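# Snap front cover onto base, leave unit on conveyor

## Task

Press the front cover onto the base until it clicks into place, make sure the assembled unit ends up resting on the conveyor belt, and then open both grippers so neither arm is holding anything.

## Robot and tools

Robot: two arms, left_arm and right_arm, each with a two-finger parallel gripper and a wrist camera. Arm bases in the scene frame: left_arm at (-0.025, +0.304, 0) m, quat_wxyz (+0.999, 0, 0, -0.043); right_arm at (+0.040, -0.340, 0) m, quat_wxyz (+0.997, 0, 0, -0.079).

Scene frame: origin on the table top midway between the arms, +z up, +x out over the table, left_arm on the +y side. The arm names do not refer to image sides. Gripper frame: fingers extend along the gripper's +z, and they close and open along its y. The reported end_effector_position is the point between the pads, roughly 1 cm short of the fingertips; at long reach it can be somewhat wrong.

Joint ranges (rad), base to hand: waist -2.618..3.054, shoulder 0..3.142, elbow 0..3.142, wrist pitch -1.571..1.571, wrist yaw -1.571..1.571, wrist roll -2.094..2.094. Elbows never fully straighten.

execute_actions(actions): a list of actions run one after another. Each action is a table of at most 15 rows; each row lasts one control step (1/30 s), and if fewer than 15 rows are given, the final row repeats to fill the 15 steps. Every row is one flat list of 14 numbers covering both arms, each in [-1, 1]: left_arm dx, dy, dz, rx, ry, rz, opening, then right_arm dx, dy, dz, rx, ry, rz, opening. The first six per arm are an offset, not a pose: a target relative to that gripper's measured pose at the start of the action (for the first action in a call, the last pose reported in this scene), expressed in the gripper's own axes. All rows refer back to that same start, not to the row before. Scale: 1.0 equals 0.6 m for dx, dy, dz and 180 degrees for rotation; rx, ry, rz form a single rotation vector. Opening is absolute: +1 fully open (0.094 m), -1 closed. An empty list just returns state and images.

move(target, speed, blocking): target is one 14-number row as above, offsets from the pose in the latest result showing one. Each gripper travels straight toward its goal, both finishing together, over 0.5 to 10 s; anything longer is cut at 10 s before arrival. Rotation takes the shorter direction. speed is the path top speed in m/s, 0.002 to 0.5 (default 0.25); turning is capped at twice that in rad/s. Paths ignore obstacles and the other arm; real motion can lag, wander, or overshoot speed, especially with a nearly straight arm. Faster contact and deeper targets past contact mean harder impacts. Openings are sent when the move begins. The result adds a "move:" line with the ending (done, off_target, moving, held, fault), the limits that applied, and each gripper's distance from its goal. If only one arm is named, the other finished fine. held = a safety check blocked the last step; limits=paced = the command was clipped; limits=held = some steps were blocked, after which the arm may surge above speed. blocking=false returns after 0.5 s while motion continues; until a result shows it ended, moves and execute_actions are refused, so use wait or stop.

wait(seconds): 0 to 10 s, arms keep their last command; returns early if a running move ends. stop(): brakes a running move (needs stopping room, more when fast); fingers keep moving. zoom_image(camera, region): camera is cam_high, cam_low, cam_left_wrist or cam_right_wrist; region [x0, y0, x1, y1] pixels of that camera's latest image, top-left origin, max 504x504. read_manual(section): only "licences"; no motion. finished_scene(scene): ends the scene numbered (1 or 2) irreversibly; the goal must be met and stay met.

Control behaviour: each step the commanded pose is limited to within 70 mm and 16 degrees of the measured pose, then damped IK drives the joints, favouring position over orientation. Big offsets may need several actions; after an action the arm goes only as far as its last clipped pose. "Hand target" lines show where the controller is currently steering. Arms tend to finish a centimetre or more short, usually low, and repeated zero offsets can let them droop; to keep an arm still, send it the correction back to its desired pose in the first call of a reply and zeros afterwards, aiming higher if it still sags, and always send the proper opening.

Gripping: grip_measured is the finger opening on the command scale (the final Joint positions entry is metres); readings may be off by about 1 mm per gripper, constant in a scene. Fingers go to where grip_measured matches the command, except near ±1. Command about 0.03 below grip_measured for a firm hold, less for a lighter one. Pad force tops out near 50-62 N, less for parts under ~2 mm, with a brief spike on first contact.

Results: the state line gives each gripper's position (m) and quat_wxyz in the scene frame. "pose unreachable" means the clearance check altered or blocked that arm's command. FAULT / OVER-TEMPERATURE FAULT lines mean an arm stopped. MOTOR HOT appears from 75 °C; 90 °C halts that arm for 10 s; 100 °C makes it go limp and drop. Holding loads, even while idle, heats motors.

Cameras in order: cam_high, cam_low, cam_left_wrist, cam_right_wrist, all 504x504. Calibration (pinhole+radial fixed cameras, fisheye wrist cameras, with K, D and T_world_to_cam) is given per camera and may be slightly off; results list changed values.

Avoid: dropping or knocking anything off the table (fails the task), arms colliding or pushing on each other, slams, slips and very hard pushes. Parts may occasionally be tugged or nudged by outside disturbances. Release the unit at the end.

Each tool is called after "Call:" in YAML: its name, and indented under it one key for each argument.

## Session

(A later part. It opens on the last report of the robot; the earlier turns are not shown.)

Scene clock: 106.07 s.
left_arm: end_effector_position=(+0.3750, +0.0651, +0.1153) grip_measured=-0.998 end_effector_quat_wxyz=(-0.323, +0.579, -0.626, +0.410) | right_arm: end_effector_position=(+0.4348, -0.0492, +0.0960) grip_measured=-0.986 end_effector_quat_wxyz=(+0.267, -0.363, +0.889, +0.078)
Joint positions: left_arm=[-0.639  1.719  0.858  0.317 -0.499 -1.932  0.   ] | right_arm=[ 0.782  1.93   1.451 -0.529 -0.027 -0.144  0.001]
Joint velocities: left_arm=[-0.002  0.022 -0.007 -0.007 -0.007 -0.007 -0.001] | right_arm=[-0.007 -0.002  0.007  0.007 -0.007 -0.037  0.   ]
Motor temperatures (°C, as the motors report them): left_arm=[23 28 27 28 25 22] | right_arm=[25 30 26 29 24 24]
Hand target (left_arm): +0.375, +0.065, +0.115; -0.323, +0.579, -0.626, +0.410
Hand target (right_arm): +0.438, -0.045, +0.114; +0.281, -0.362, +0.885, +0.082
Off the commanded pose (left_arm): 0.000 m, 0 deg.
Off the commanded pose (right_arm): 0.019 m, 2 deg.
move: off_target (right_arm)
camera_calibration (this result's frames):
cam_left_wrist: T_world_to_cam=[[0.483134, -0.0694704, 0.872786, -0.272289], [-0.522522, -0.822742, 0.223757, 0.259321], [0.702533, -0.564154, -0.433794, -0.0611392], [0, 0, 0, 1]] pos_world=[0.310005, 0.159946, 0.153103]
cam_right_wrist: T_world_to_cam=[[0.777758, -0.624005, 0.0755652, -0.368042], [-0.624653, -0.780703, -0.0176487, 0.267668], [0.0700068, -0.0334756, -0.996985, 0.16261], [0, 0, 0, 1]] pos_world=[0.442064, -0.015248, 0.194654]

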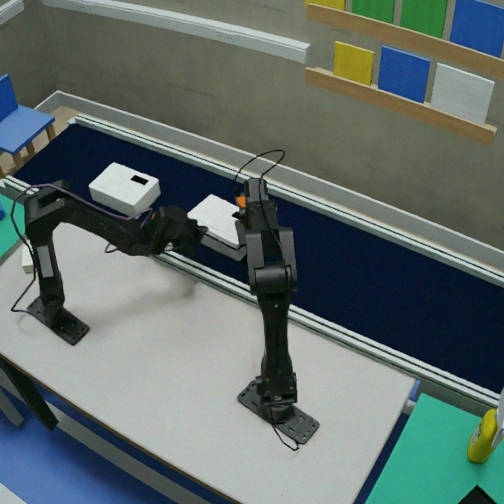

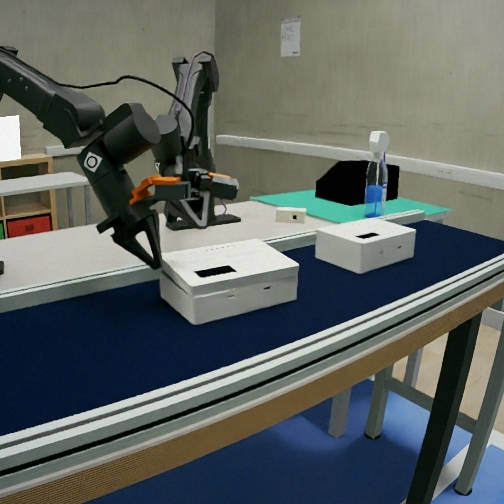

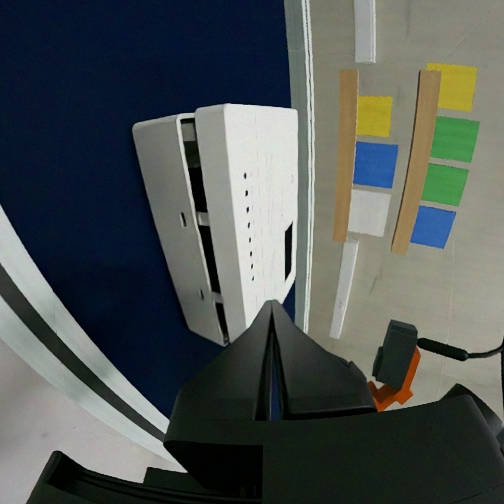

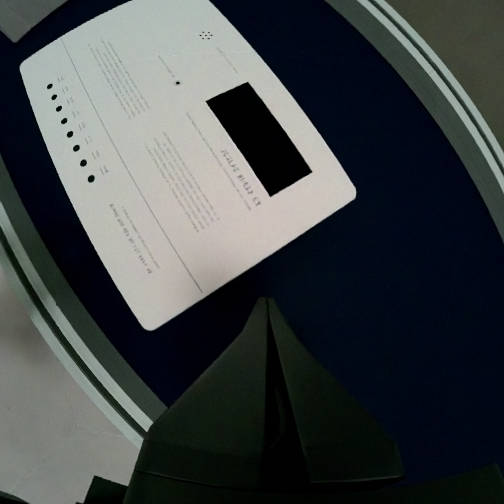

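Call:
move:
  target: [0,0,0,0,0,0,-1, -0.027,0.026,0.004,0,0,0,-1]
  speed: 0.02

Call:
zoom_image:
  camera: "cam_left_wrist"
  region: [160, 190, 250, 320]

Scene clock: 107.60 s.
left_arm: end_effector_position=(+0.3750, +0.0651, +0.1153) grip_measured=-0.998 end_effector_quat_wxyz=(-0.323, +0.579, -0.626, +0.410) | right_arm: end_effector_position=(+0.4330, -0.0333, +0.0972) grip_measured=-0.986 end_effector_quat_wxyz=(+0.264, -0.365, +0.889, +0.080)
Joint positions: left_arm=[-0.639  1.719  0.858  0.317 -0.499 -1.932  0.   ] | right_arm=[ 0.814  1.962  1.503 -0.553 -0.015 -0.119  0.001]
Joint velocities: left_arm=[-0.012 -0.002 -0.002 -0.007 -0.022 -0.037 -0.   ] | right_arm=[ 0.002  0.012 -0.017 -0.022 -0.051  0.007 -0.001]
Motor temperatures (°C, as the motors report them): left_arm=[23 28 27 29 25 22] | right_arm=[25 30 26 29 24 24]
Hand target (left_arm): +0.375, +0.065, +0.115; -0.323, +0.579, -0.626, +0.410
Hand target (right_arm): +0.435, -0.027, +0.102; +0.267, -0.363, +0.889, +0.079
Off the commanded pose (left_arm): 0.000 m, 0 deg.
Off the commanded pose (right_arm): 0.008 m, 0 deg.
move: done
camera_calibration (this result's frames):
cam_left_wrist: T_world_to_cam=[[0.483192, -0.0690936, 0.872784, -0.272335], [-0.522367, -0.822757, 0.22406, 0.259229], [0.702608, -0.564178, -0.433642, -0.0611833], [0, 0, 0, 1]] pos_world=[0.30999, 0.159947, 0.153075]
cam_right_wrist: T_world_to_cam=[[0.781084, -0.620399, 0.0707984, -0.357681], [-0.621119, -0.783591, -0.0140272, 0.276942], [0.0641795, -0.0330178, -0.997392, 0.167023], [0, 0, 0, 1]] pos_world=[0.440673, 0.000618778, 0.195795]

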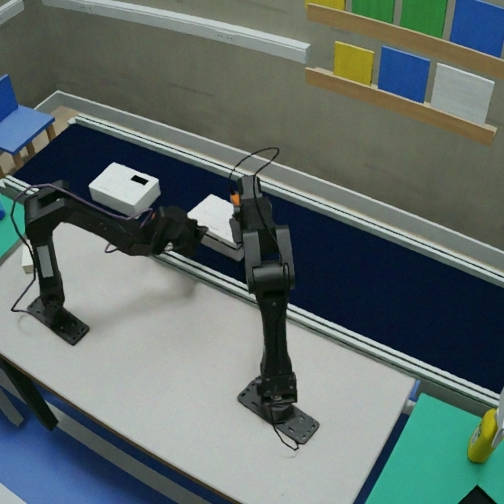

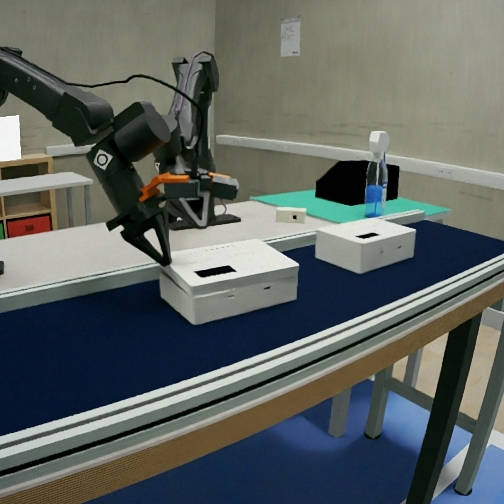

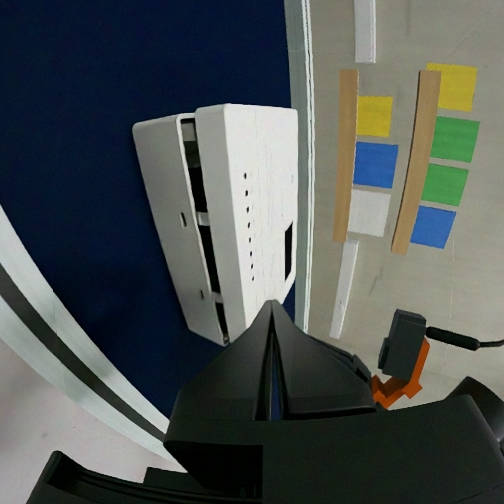

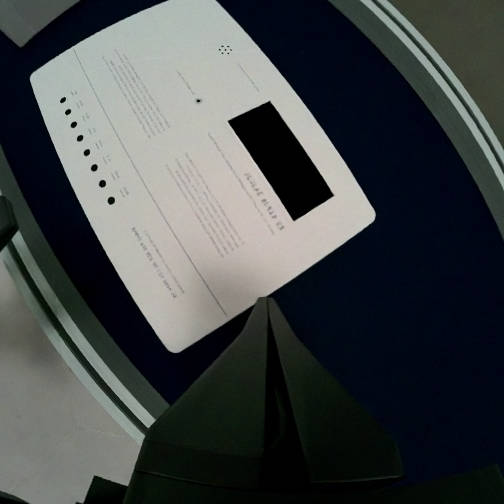

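Region (160, 190, 250, 320) of cam_left_wrist's 504x504 image, scaled by 3.877, with more detail than that image has; it fills the left 349 columns of this view, and the rest is white.

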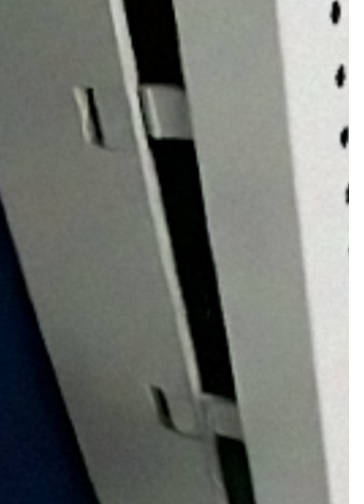

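Call:
move:
  target: [-0.05,-0.016,0.053,-0.297,0.1025,0.147,-1, -0.01,0.008,0,0,0,0,-1]
  speed: 0.25

Call:
move:
  target: [0,0.02,0.085,0,0,0,-1, -0.01,0.008,0,0,0,0,-1]
  speed: 0.05

Call:
zoom_image:
  camera: "cam_high"
  region: [150, 170, 290, 280]

Scene clock: 111.03 s.
left_arm: end_effector_position=(+0.4114, +0.0883, +0.1049) grip_measured=-0.998 end_effector_quat_wxyz=(+0.018, -0.445, +0.890, -0.095) | right_arm: end_effector_position=(+0.4325, -0.0340, +0.0966) grip_measured=-0.986 end_effector_quat_wxyz=(+0.262, -0.364, +0.890, +0.079)
Joint positions: left_arm=[-0.342  2.294  2.183 -1.289  0.09  -1.362  0.   ] | right_arm=[ 0.814  1.962  1.503 -0.557 -0.014 -0.118  0.001]
Joint velocities: left_arm=[ 0.002 -0.002 -0.017 -0.022 -0.037 -0.037 -0.001] | right_arm=[-0.007  0.002 -0.022 -0.11   0.081 -0.081  0.   ]
Motor temperatures (°C, as the motors report them): left_arm=[23 28 27 28 25 22] | right_arm=[25 29 27 29 24 24]
Hand target (left_arm): +0.412, +0.091, +0.105; +0.014, -0.444, +0.891, -0.092
Hand target (right_arm): +0.433, -0.026, +0.100; +0.264, -0.365, +0.889, +0.080
Off the commanded pose (left_arm): 0.003 m, 1 deg.
Off the commanded pose (right_arm): 0.009 m, 0 deg.
move: done
camera_calibration (this result's frames):
cam_left_wrist: T_world_to_cam=[[0.747226, -0.647184, 0.151019, -0.26109], [-0.628613, -0.61457, 0.476603, 0.298445], [-0.215638, -0.451062, -0.86605, 0.334954], [0, 0, 0, 1]] pos_world=[0.454928, 0.165527, 0.187277]
cam_right_wrist: T_world_to_cam=[[0.780304, -0.621444, 0.0702318, -0.357292], [-0.622387, -0.782643, -0.0102209, 0.276318], [0.0613182, -0.0357359, -0.997478, 0.167686], [0, 0, 0, 1]] pos_world=[0.440491, 0.000213626, 0.19518]

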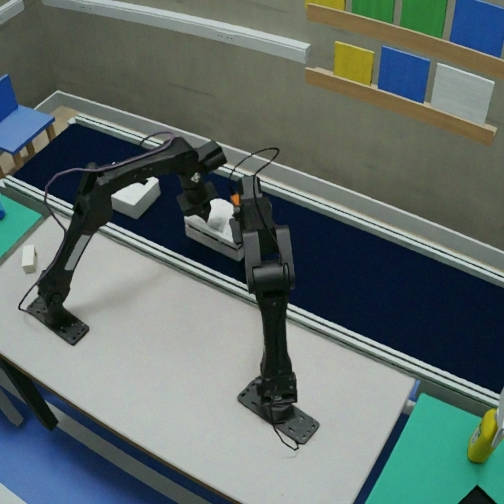

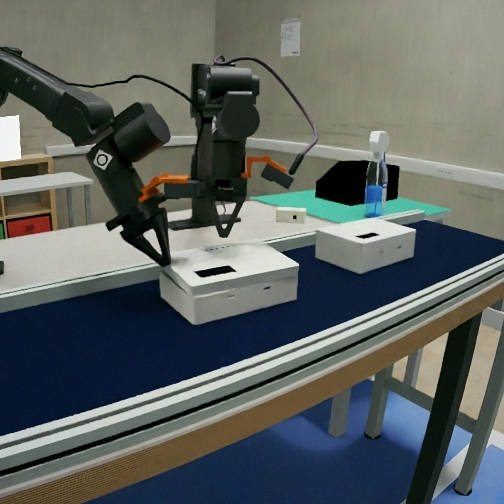

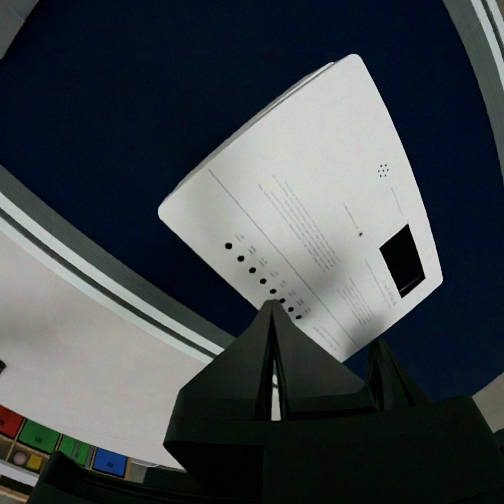

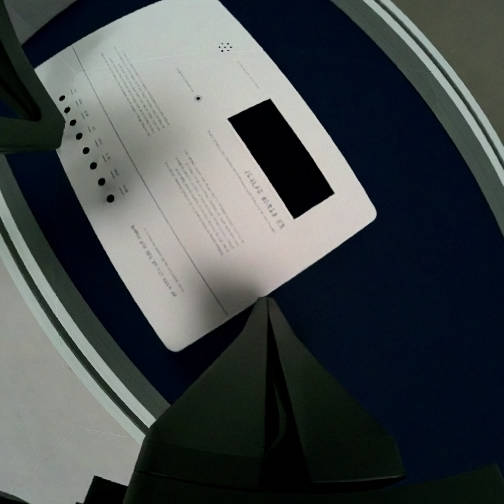

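Scene clock: 112.53 s.
left_arm: end_effector_position=(+0.4218, +0.0825, +0.0874) grip_measured=-0.998 end_effector_quat_wxyz=(+0.047, -0.440, +0.887, -0.134) | right_arm: end_effector_position=(+0.4318, -0.0345, +0.0962) grip_measured=-0.986 end_effector_quat_wxyz=(+0.260, -0.364, +0.891, +0.079)
Joint positions: left_arm=[-0.342  2.226  1.98  -1.055  0.096 -1.362  0.   ] | right_arm=[ 0.814  1.962  1.503 -0.561 -0.014 -0.117  0.001]
Joint velocities: left_arm=[ 0.002 -0.007  0.007 -0.081  0.022  0.007  0.   ] | right_arm=[-0.002 -0.002 -0.007  0.007  0.022 -0.007  0.   ]
Motor temperatures (°C, as the motors report them): left_arm=[23 28 27 28 25 22] | right_arm=[25 29 27 29 24 24]
Hand target (left_arm): +0.407, +0.089, +0.054; +0.018, -0.445, +0.890, -0.095
Hand target (right_arm): +0.433, -0.027, +0.100; +0.263, -0.364, +0.890, +0.080
Off the commanded pose (left_arm): 0.038 m, 6 deg.
Off the commanded pose (right_arm): 0.008 m, 0 deg.
move: off_target (left_arm)
camera_calibration (this result's frames):
cam_left_wrist: T_world_to_cam=[[0.72941, -0.639142, 0.24384, -0.271206], [-0.669265, -0.592972, 0.447736, 0.327661], [-0.141577, -0.489777, -0.860276, 0.290878], [0, 0, 0, 1]] pos_world=[0.458294, 0.16342, 0.16966]
cam_right_wrist: T_world_to_cam=[[0.780322, -0.621546, 0.0691213, -0.356968], [-0.622667, -0.782459, -0.00656185, 0.275305], [0.0581631, -0.0379192, -0.997587, 0.168509], [0, 0, 0, 1]] pos_world=[0.440173, -0.0000674686, 0.194583]

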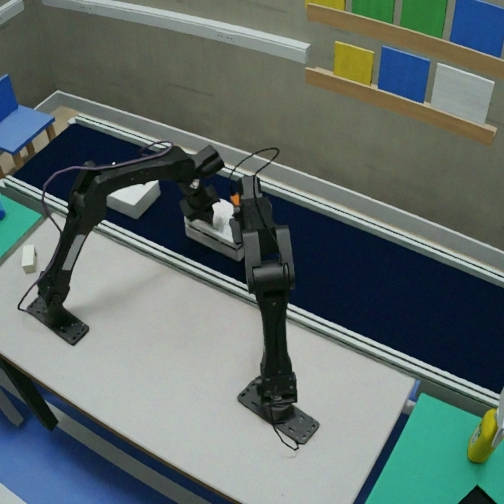

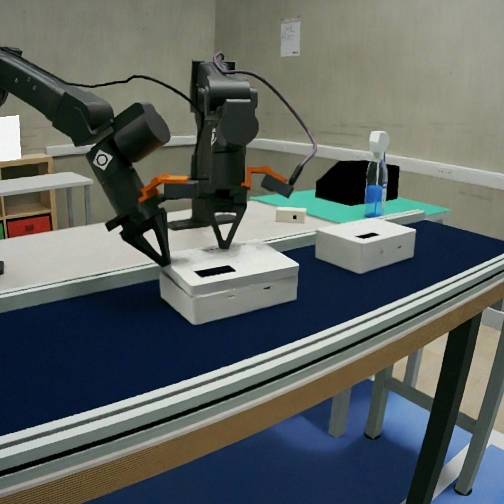

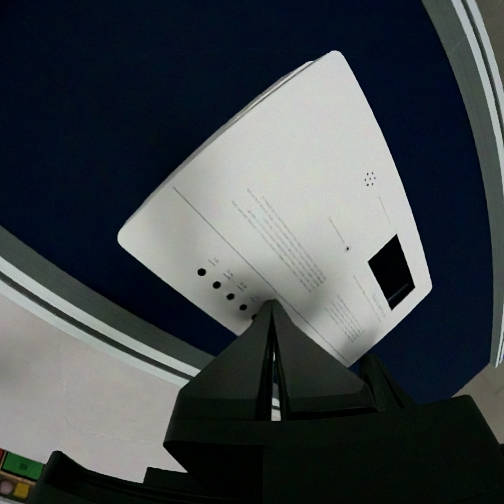

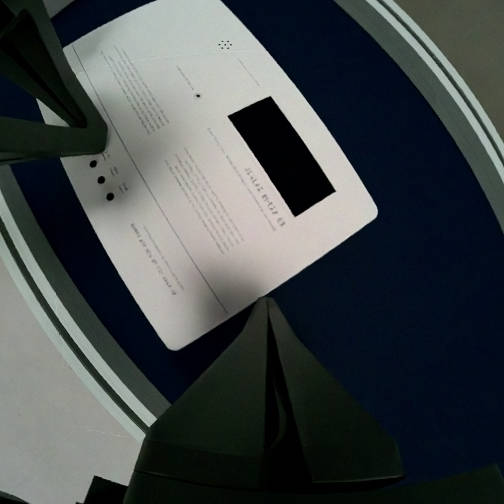

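Region (150, 170, 290, 280) of cam_high's 504x504 image, scaled by 3.600, with more detail than that image has; it fills the top 396 rows of this view, and the rest is white.

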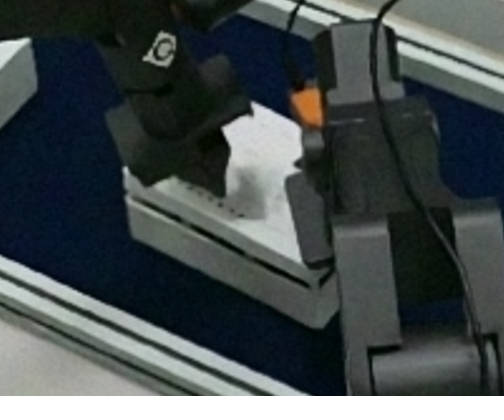

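Call:
move:
  target: [0,0.045,0.11,-0.05,0,0,-1, -0.01,0.008,0,0,0,0,-1]
  speed: 0.05

Call:
zoom_image:
  camera: "cam_high"
  region: [150, 170, 290, 280]

Scene clock: 114.67 s.
left_arm: end_effector_position=(+0.4351, +0.0764, +0.0846) grip_measured=-0.998 end_effector_quat_wxyz=(+0.058, -0.438, +0.885, -0.148) | right_arm: end_effector_position=(+0.4312, -0.0350, +0.0957) grip_measured=-0.986 end_effector_quat_wxyz=(+0.259, -0.364, +0.891, +0.078)
Joint positions: left_arm=[-0.342  2.256  2.008 -1.018  0.096 -1.362  0.   ] | right_arm=[ 0.814  1.962  1.503 -0.565 -0.014 -0.117  0.001]
Joint velocities: left_arm=[-0.002  0.002 -0.007  0.051 -0.007 -0.037  0.   ] | right_arm=[ 0.017  0.002 -0.007 -0.022 -0.022  0.051  0.001]
Motor temperatures (°C, as the motors report them): left_arm=[23 28 27 28 25 22] | right_arm=[25 29 27 29 24 24]
Hand target (left_arm): +0.410, +0.088, +0.022; +0.013, -0.442, +0.895, -0.065
Hand target (right_arm): +0.432, -0.028, +0.099; +0.261, -0.364, +0.891, +0.079
Off the commanded pose (left_arm): 0.072 m, 11 deg.
Off the commanded pose (right_arm): 0.008 m, 0 deg.
move: off_target (left_arm)
camera_calibration (this result's frames):
cam_left_wrist: T_world_to_cam=[[0.720977, -0.635306, 0.276729, -0.283498], [-0.683512, -0.586263, 0.434864, 0.340927], [-0.114036, -0.502674, -0.856922, 0.276087], [0, 0, 0, 1]] pos_world=[0.468907, 0.158546, 0.16678]
cam_right_wrist: T_world_to_cam=[[0.780142, -0.621916, 0.0678187, -0.35655], [-0.623192, -0.782063, -0.00294447, 0.27441], [0.0548697, -0.039967, -0.997693, 0.169393], [0, 0, 0, 1]] pos_world=[0.439876, -0.000367927, 0.193991]

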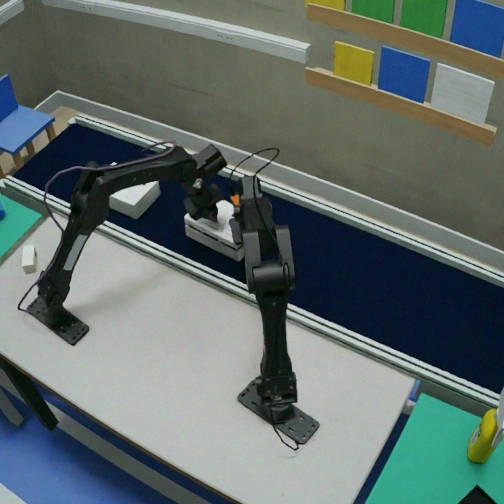

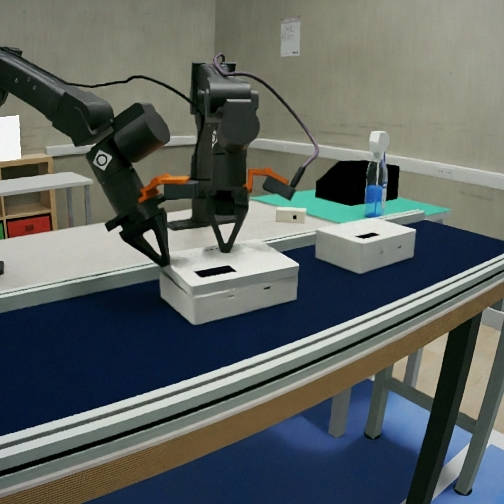

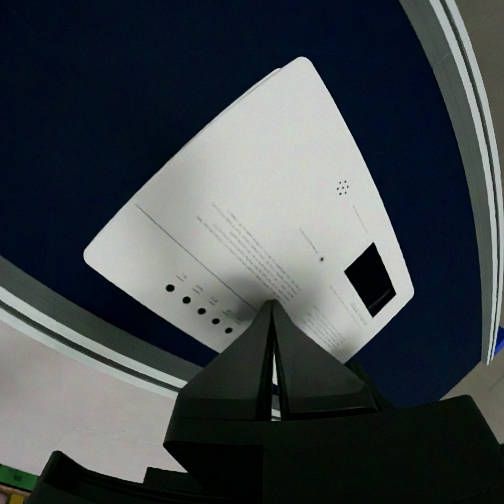

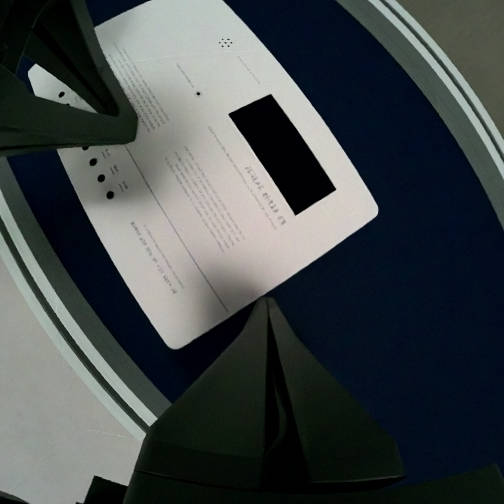

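Region (150, 170, 290, 280) of cam_high's 504x504 image, scaled by 3.600, with more detail than that image has; it fills the top 396 rows of this view, and the rest is white.

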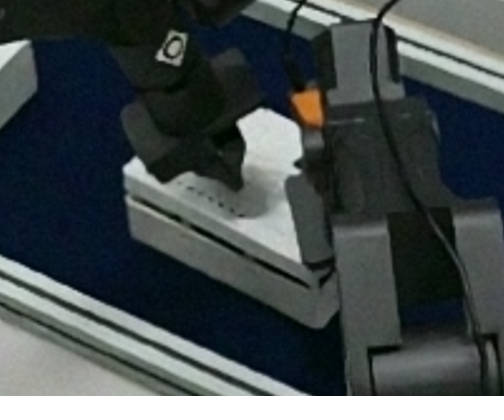

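Call:
zoom_image:
  camera: "cam_low"
  region: [185, 260, 305, 320]

Call:
zoom_image:
  camera: "cam_low"
  region: [310, 215, 430, 280]

Region (185, 260, 305, 320) of cam_low's 504x504 image, scaled by 4.200, with more detail than that image has.

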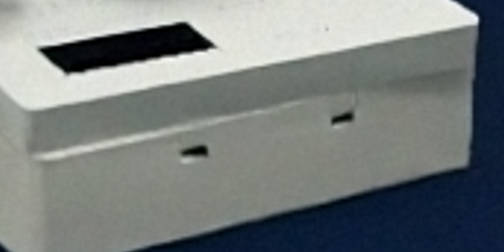

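Region (310, 215, 430, 280) of cam_low's 504x504 image, scaled by 4.200, with more detail than that image has; it fills the top 273 rows of this view, and the rest is white.

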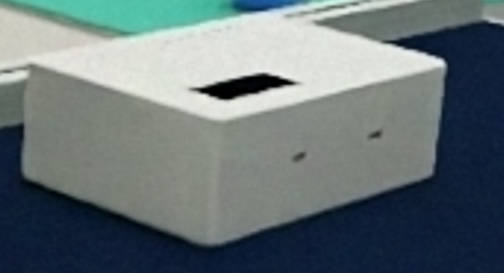

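Call:
move:
  target: [-0.08,0,-0.06,0,0,0,-1, 0.07,0.042,-0.055,0,0,0,-1]
  speed: 0.1

Scene clock: 116.63 s.
left_arm: end_effector_position=(+0.4563, +0.1207, +0.1164) grip_measured=-0.998 end_effector_quat_wxyz=(+0.062, -0.442, +0.882, -0.149) | right_arm: end_effector_position=(+0.3787, -0.0536, +0.0984) grip_measured=-0.986 end_effector_quat_wxyz=(+0.251, -0.366, +0.892, +0.079)
Joint positions: left_arm=[-0.238  2.279  2.171 -1.162  0.121 -1.27   0.   ] | right_arm=[ 0.86   1.776  1.277 -0.539  0.003 -0.079  0.001]
Joint velocities: left_arm=[-0.017 -0.017 -0.017 -0.007 -0.051  0.066 -0.001] | right_arm=[-0.002  0.012  0.002 -0.022  0.007  0.051  0.001]
Motor temperatures (°C, as the motors report them): left_arm=[23 28 27 28 25 22] | right_arm=[25 29 27 29 24 24]
Hand target (left_arm): +0.457, +0.122, +0.118; +0.059, -0.438, +0.884, -0.149
Hand target (right_arm): +0.375, -0.053, +0.102; +0.259, -0.364, +0.891, +0.079
Off the commanded pose (left_arm): 0.002 m, 1 deg.
Off the commanded pose (right_arm): 0.004 m, 1 deg.
move: done
camera_calibration (this result's frames):
cam_left_wrist: T_world_to_cam=[[0.724438, -0.628886, 0.282297, -0.282416], [-0.681665, -0.59261, 0.429122, 0.368226], [-0.102577, -0.503304, -0.857999, 0.323006], [0, 0, 0, 1]] pos_world=[0.488733, 0.203177, 0.19885]
cam_right_wrist: T_world_to_cam=[[0.783756, -0.618132, 0.0603355, -0.327848], [-0.619721, -0.784753, 0.0104313, 0.224359], [0.0409005, -0.0455668, -0.998124, 0.179319], [0, 0, 0, 1]] pos_world=[0.388658, -0.0184162, 0.196423]

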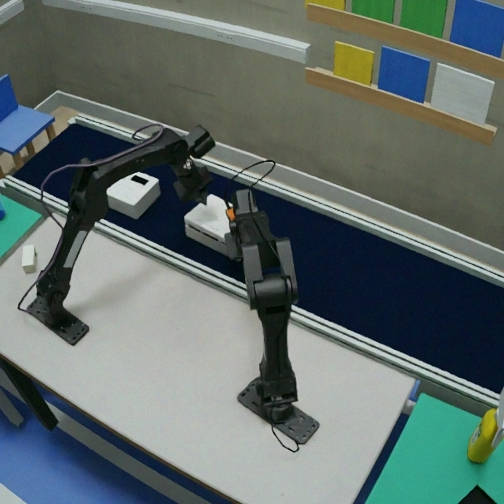

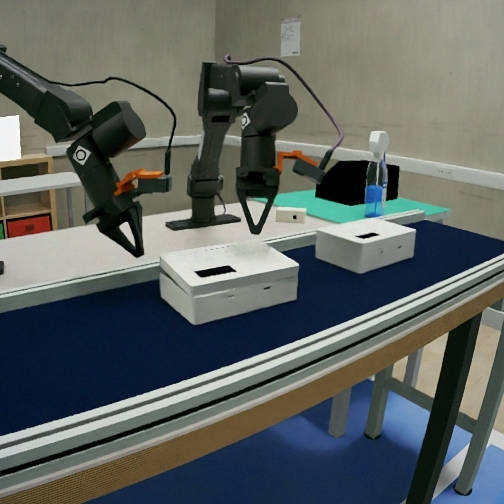

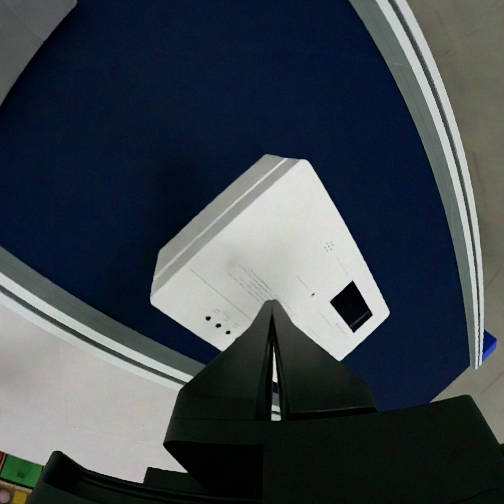

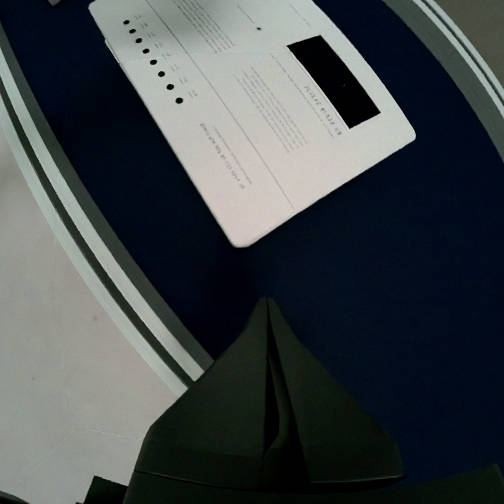

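Call:
move:
  target: [0,0,0,0,0,0,-1, -0.039,0.072,0.019,0,0,0,-1]
  speed: 0.08

Scene clock: 117.87 s.
left_arm: end_effector_position=(+0.4561, +0.1208, +0.1163) grip_measured=-0.998 end_effector_quat_wxyz=(+0.062, -0.442, +0.883, -0.149) | right_arm: end_effector_position=(+0.3645, -0.0091, +0.0941) grip_measured=-0.986 end_effector_quat_wxyz=(+0.247, -0.370, +0.892, +0.082)
Joint positions: left_arm=[-0.238  2.279  2.171 -1.162  0.121 -1.27   0.   ] | right_arm=[ 0.971  1.859  1.367 -0.555  0.048  0.012  0.001]
Joint velocities: left_arm=[-0.007 -0.012  0.002 -0.007 -0.022  0.022 -0.   ] | right_arm=[ 0.007 -0.007 -0.012  0.007  0.037 -0.066 -0.001]
Motor temperatures (°C, as the motors report them): left_arm=[23 28 27 28 25 22] | right_arm=[25 29 27 29 24 24]
Hand target (left_arm): +0.456, +0.121, +0.116; +0.062, -0.442, +0.882, -0.149
Hand target (right_arm): +0.367, -0.004, +0.099; +0.252, -0.366, +0.892, +0.080
Off the commanded pose (left_arm): 0.000 m, 0 deg.
Off the commanded pose (right_arm): 0.007 m, 1 deg.
move: done
camera_calibration (this result's frames):
cam_left_wrist: T_world_to_cam=[[0.724392, -0.629242, 0.28162, -0.282098], [-0.681603, -0.592507, 0.429363, 0.368099], [-0.103311, -0.50298, -0.858101, 0.323277], [0, 0, 0, 1]] pos_world=[0.488645, 0.203195, 0.198801]
cam_right_wrist: T_world_to_cam=[[0.790146, -0.610658, 0.0525905, -0.290448], [-0.612072, -0.790653, 0.0153575, 0.247244], [0.0322027, -0.0443239, -0.998498, 0.18079], [0, 0, 0, 1]] pos_world=[0.375005, 0.026133, 0.191996]

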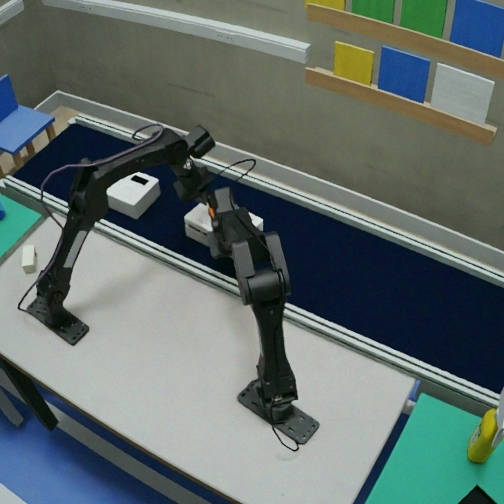

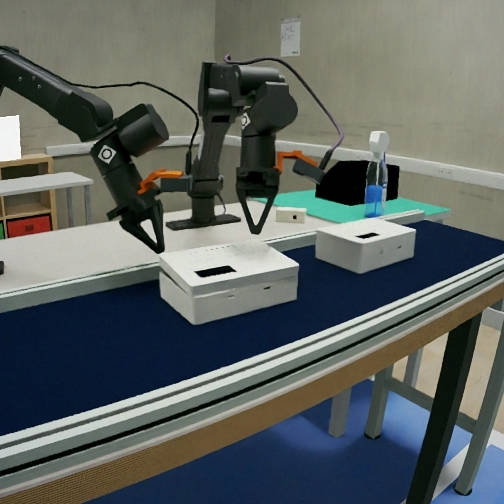

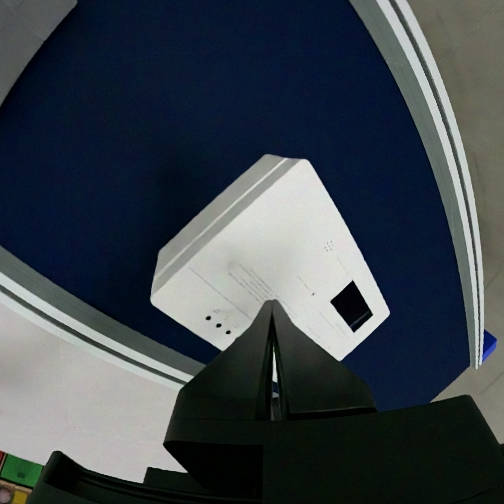

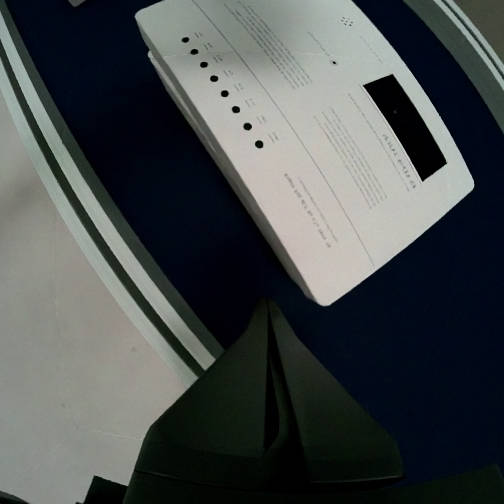

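Call:
move:
  target: [0,0,0,0,0,0,-1, -0.036,-0.023,0.013,0,0,0,-1]
  speed: 0.02

Call:
zoom_image:
  camera: "cam_low"
  region: [150, 235, 310, 335]

Scene clock: 119.63 s.
left_arm: end_effector_position=(+0.4561, +0.1208, +0.1163) grip_measured=-0.998 end_effector_quat_wxyz=(+0.062, -0.442, +0.883, -0.149) | right_arm: end_effector_position=(+0.3821, -0.0043, +0.0926) grip_measured=-0.986 end_effector_quat_wxyz=(+0.243, -0.371, +0.893, +0.079)
Joint positions: left_arm=[-0.238  2.279  2.171 -1.162  0.121 -1.27   0.   ] | right_arm=[ 0.948  1.925  1.456 -0.586  0.04  -0.01   0.001]
Joint velocities: left_arm=[-0.007 -0.007  0.002  0.007  0.066 -0.007 -0.001] | right_arm=[ 0.002 -0.022 -0.007 -0.037 -0.007  0.007 -0.   ]
Motor temperatures (°C, as the motors report them): left_arm=[23 28 27 28 25 22] | right_arm=[25 29 27 29 24 24]
Hand target (left_arm): +0.456, +0.121, +0.116; +0.062, -0.442, +0.883, -0.149
Hand target (right_arm): +0.390, -0.003, +0.098; +0.247, -0.370, +0.892, +0.082
Off the commanded pose (left_arm): 0.000 m, 0 deg.
Off the commanded pose (right_arm): 0.010 m, 1 deg.
move: done
camera_calibration (this result's frames):
cam_left_wrist: T_world_to_cam=[[0.724392, -0.629242, 0.28162, -0.282098], [-0.681603, -0.592507, 0.429363, 0.368099], [-0.103311, -0.50298, -0.858101, 0.323277], [0, 0, 0, 1]] pos_world=[0.488645, 0.203195, 0.198801]
cam_right_wrist: T_world_to_cam=[[0.790486, -0.610016, 0.0548839, -0.301703], [-0.611866, -0.790528, 0.0261765, 0.260796], [0.0274192, -0.0542737, -0.99815, 0.180753], [0, 0, 0, 1]] pos_world=[0.393108, 0.0319328, 0.19015]

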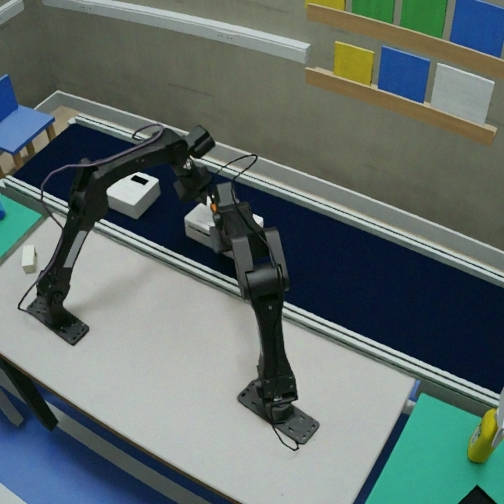

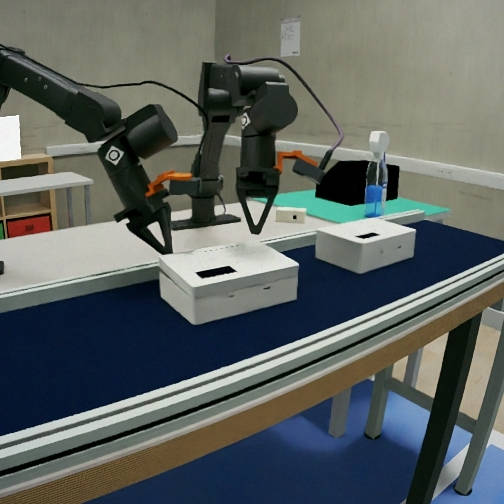

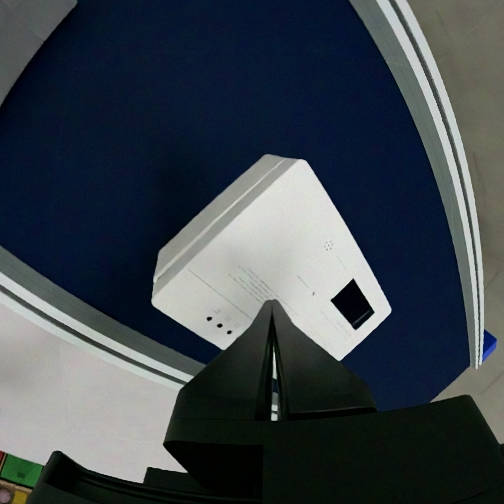

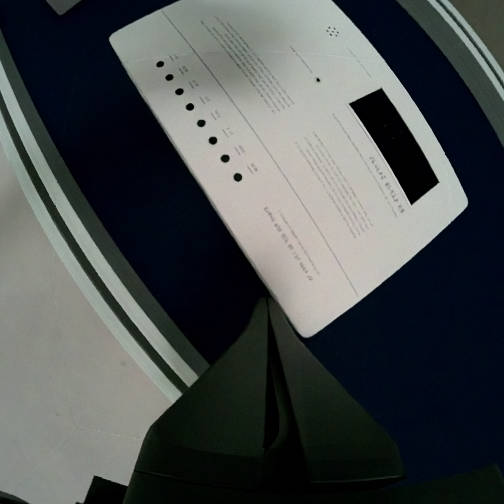

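Region (150, 235, 310, 335) of cam_low's 504x504 image, scaled by 3.150, with more detail than that image has; it fills the top 315 rows of this view, and the rest is white.

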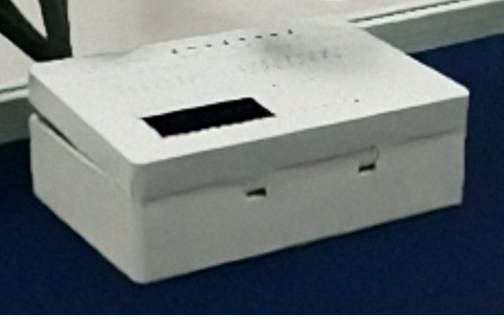

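Call:
move:
  target: [0.055,0.054,0.098,0,0,0,-1, -0.012,-0.008,0,0,0,0,-1]
  speed: 0.06

Call:
zoom_image:
  camera: "cam_low"
  region: [150, 235, 310, 335]

Scene clock: 121.43 s.
left_arm: end_effector_position=(+0.4462, +0.0992, +0.0846) grip_measured=-0.998 end_effector_quat_wxyz=(+0.092, -0.438, +0.873, -0.191) | right_arm: end_effector_position=(+0.3811, -0.0054, +0.0918) grip_measured=-0.986 end_effector_quat_wxyz=(+0.240, -0.372, +0.893, +0.077)
Joint positions: left_arm=[-0.285  2.148  1.793 -0.804  0.118 -1.325  0.   ] | right_arm=[ 0.948  1.925  1.456 -0.594  0.04  -0.011  0.001]
Joint velocities: left_arm=[-0.017 -0.007 -0.017 -0.037 -0.007 -0.066 -0.   ] | right_arm=[-0.007 -0.007  0.002  0.007 -0.022 -0.007 -0.001]
Motor temperatures (°C, as the motors report them): left_arm=[23 29 27 28 25 22] | right_arm=[25 29 27 29 24 24]
Hand target (left_arm): +0.425, +0.102, +0.053; +0.061, -0.441, +0.883, -0.148
Hand target (right_arm): +0.390, -0.004, +0.096; +0.243, -0.371, +0.893, +0.079
Off the commanded pose (left_arm): 0.039 m, 6 deg.
Off the commanded pose (right_arm): 0.010 m, 0 deg.
move: off_target (left_arm)
camera_calibration (this result's frames):
cam_left_wrist: T_world_to_cam=[[0.696994, -0.608268, 0.37975, -0.277681], [-0.716782, -0.575795, 0.393298, 0.379272], [-0.0205722, -0.546324, -0.837321, 0.249805], [0, 0, 0, 1]] pos_world=[0.470536, 0.185953, 0.165449]
cam_right_wrist: T_world_to_cam=[[0.79155, -0.608651, 0.0547088, -0.301849], [-0.610676, -0.791171, 0.0335183, 0.258148], [0.022883, -0.0599408, -0.99794, 0.181617], [0, 0, 0, 1]] pos_world=[0.392417, 0.0314044, 0.189104]

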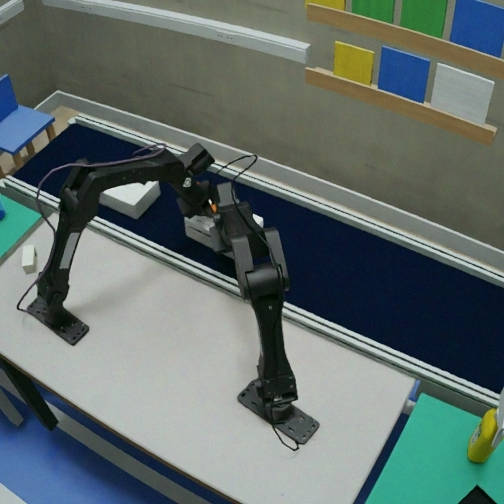

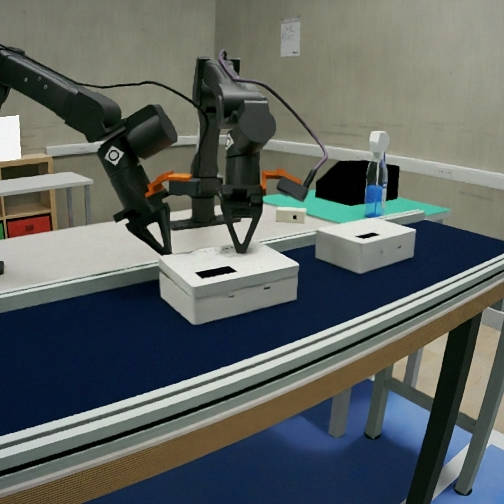

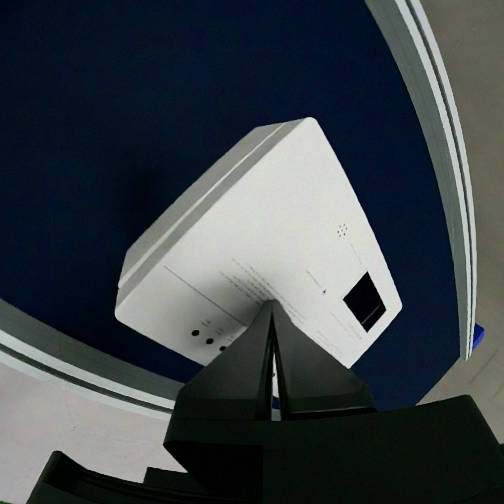

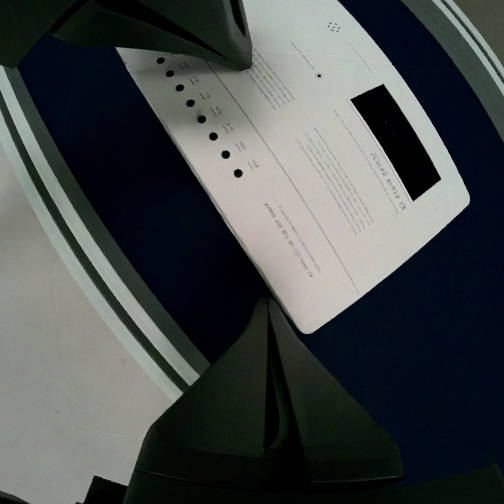

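Region (150, 235, 310, 335) of cam_low's 504x504 image, scaled by 3.150, with more detail than that image has; it fills the top 315 rows of this view, and the rest is white.

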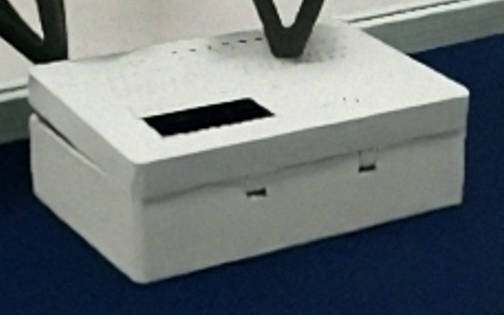

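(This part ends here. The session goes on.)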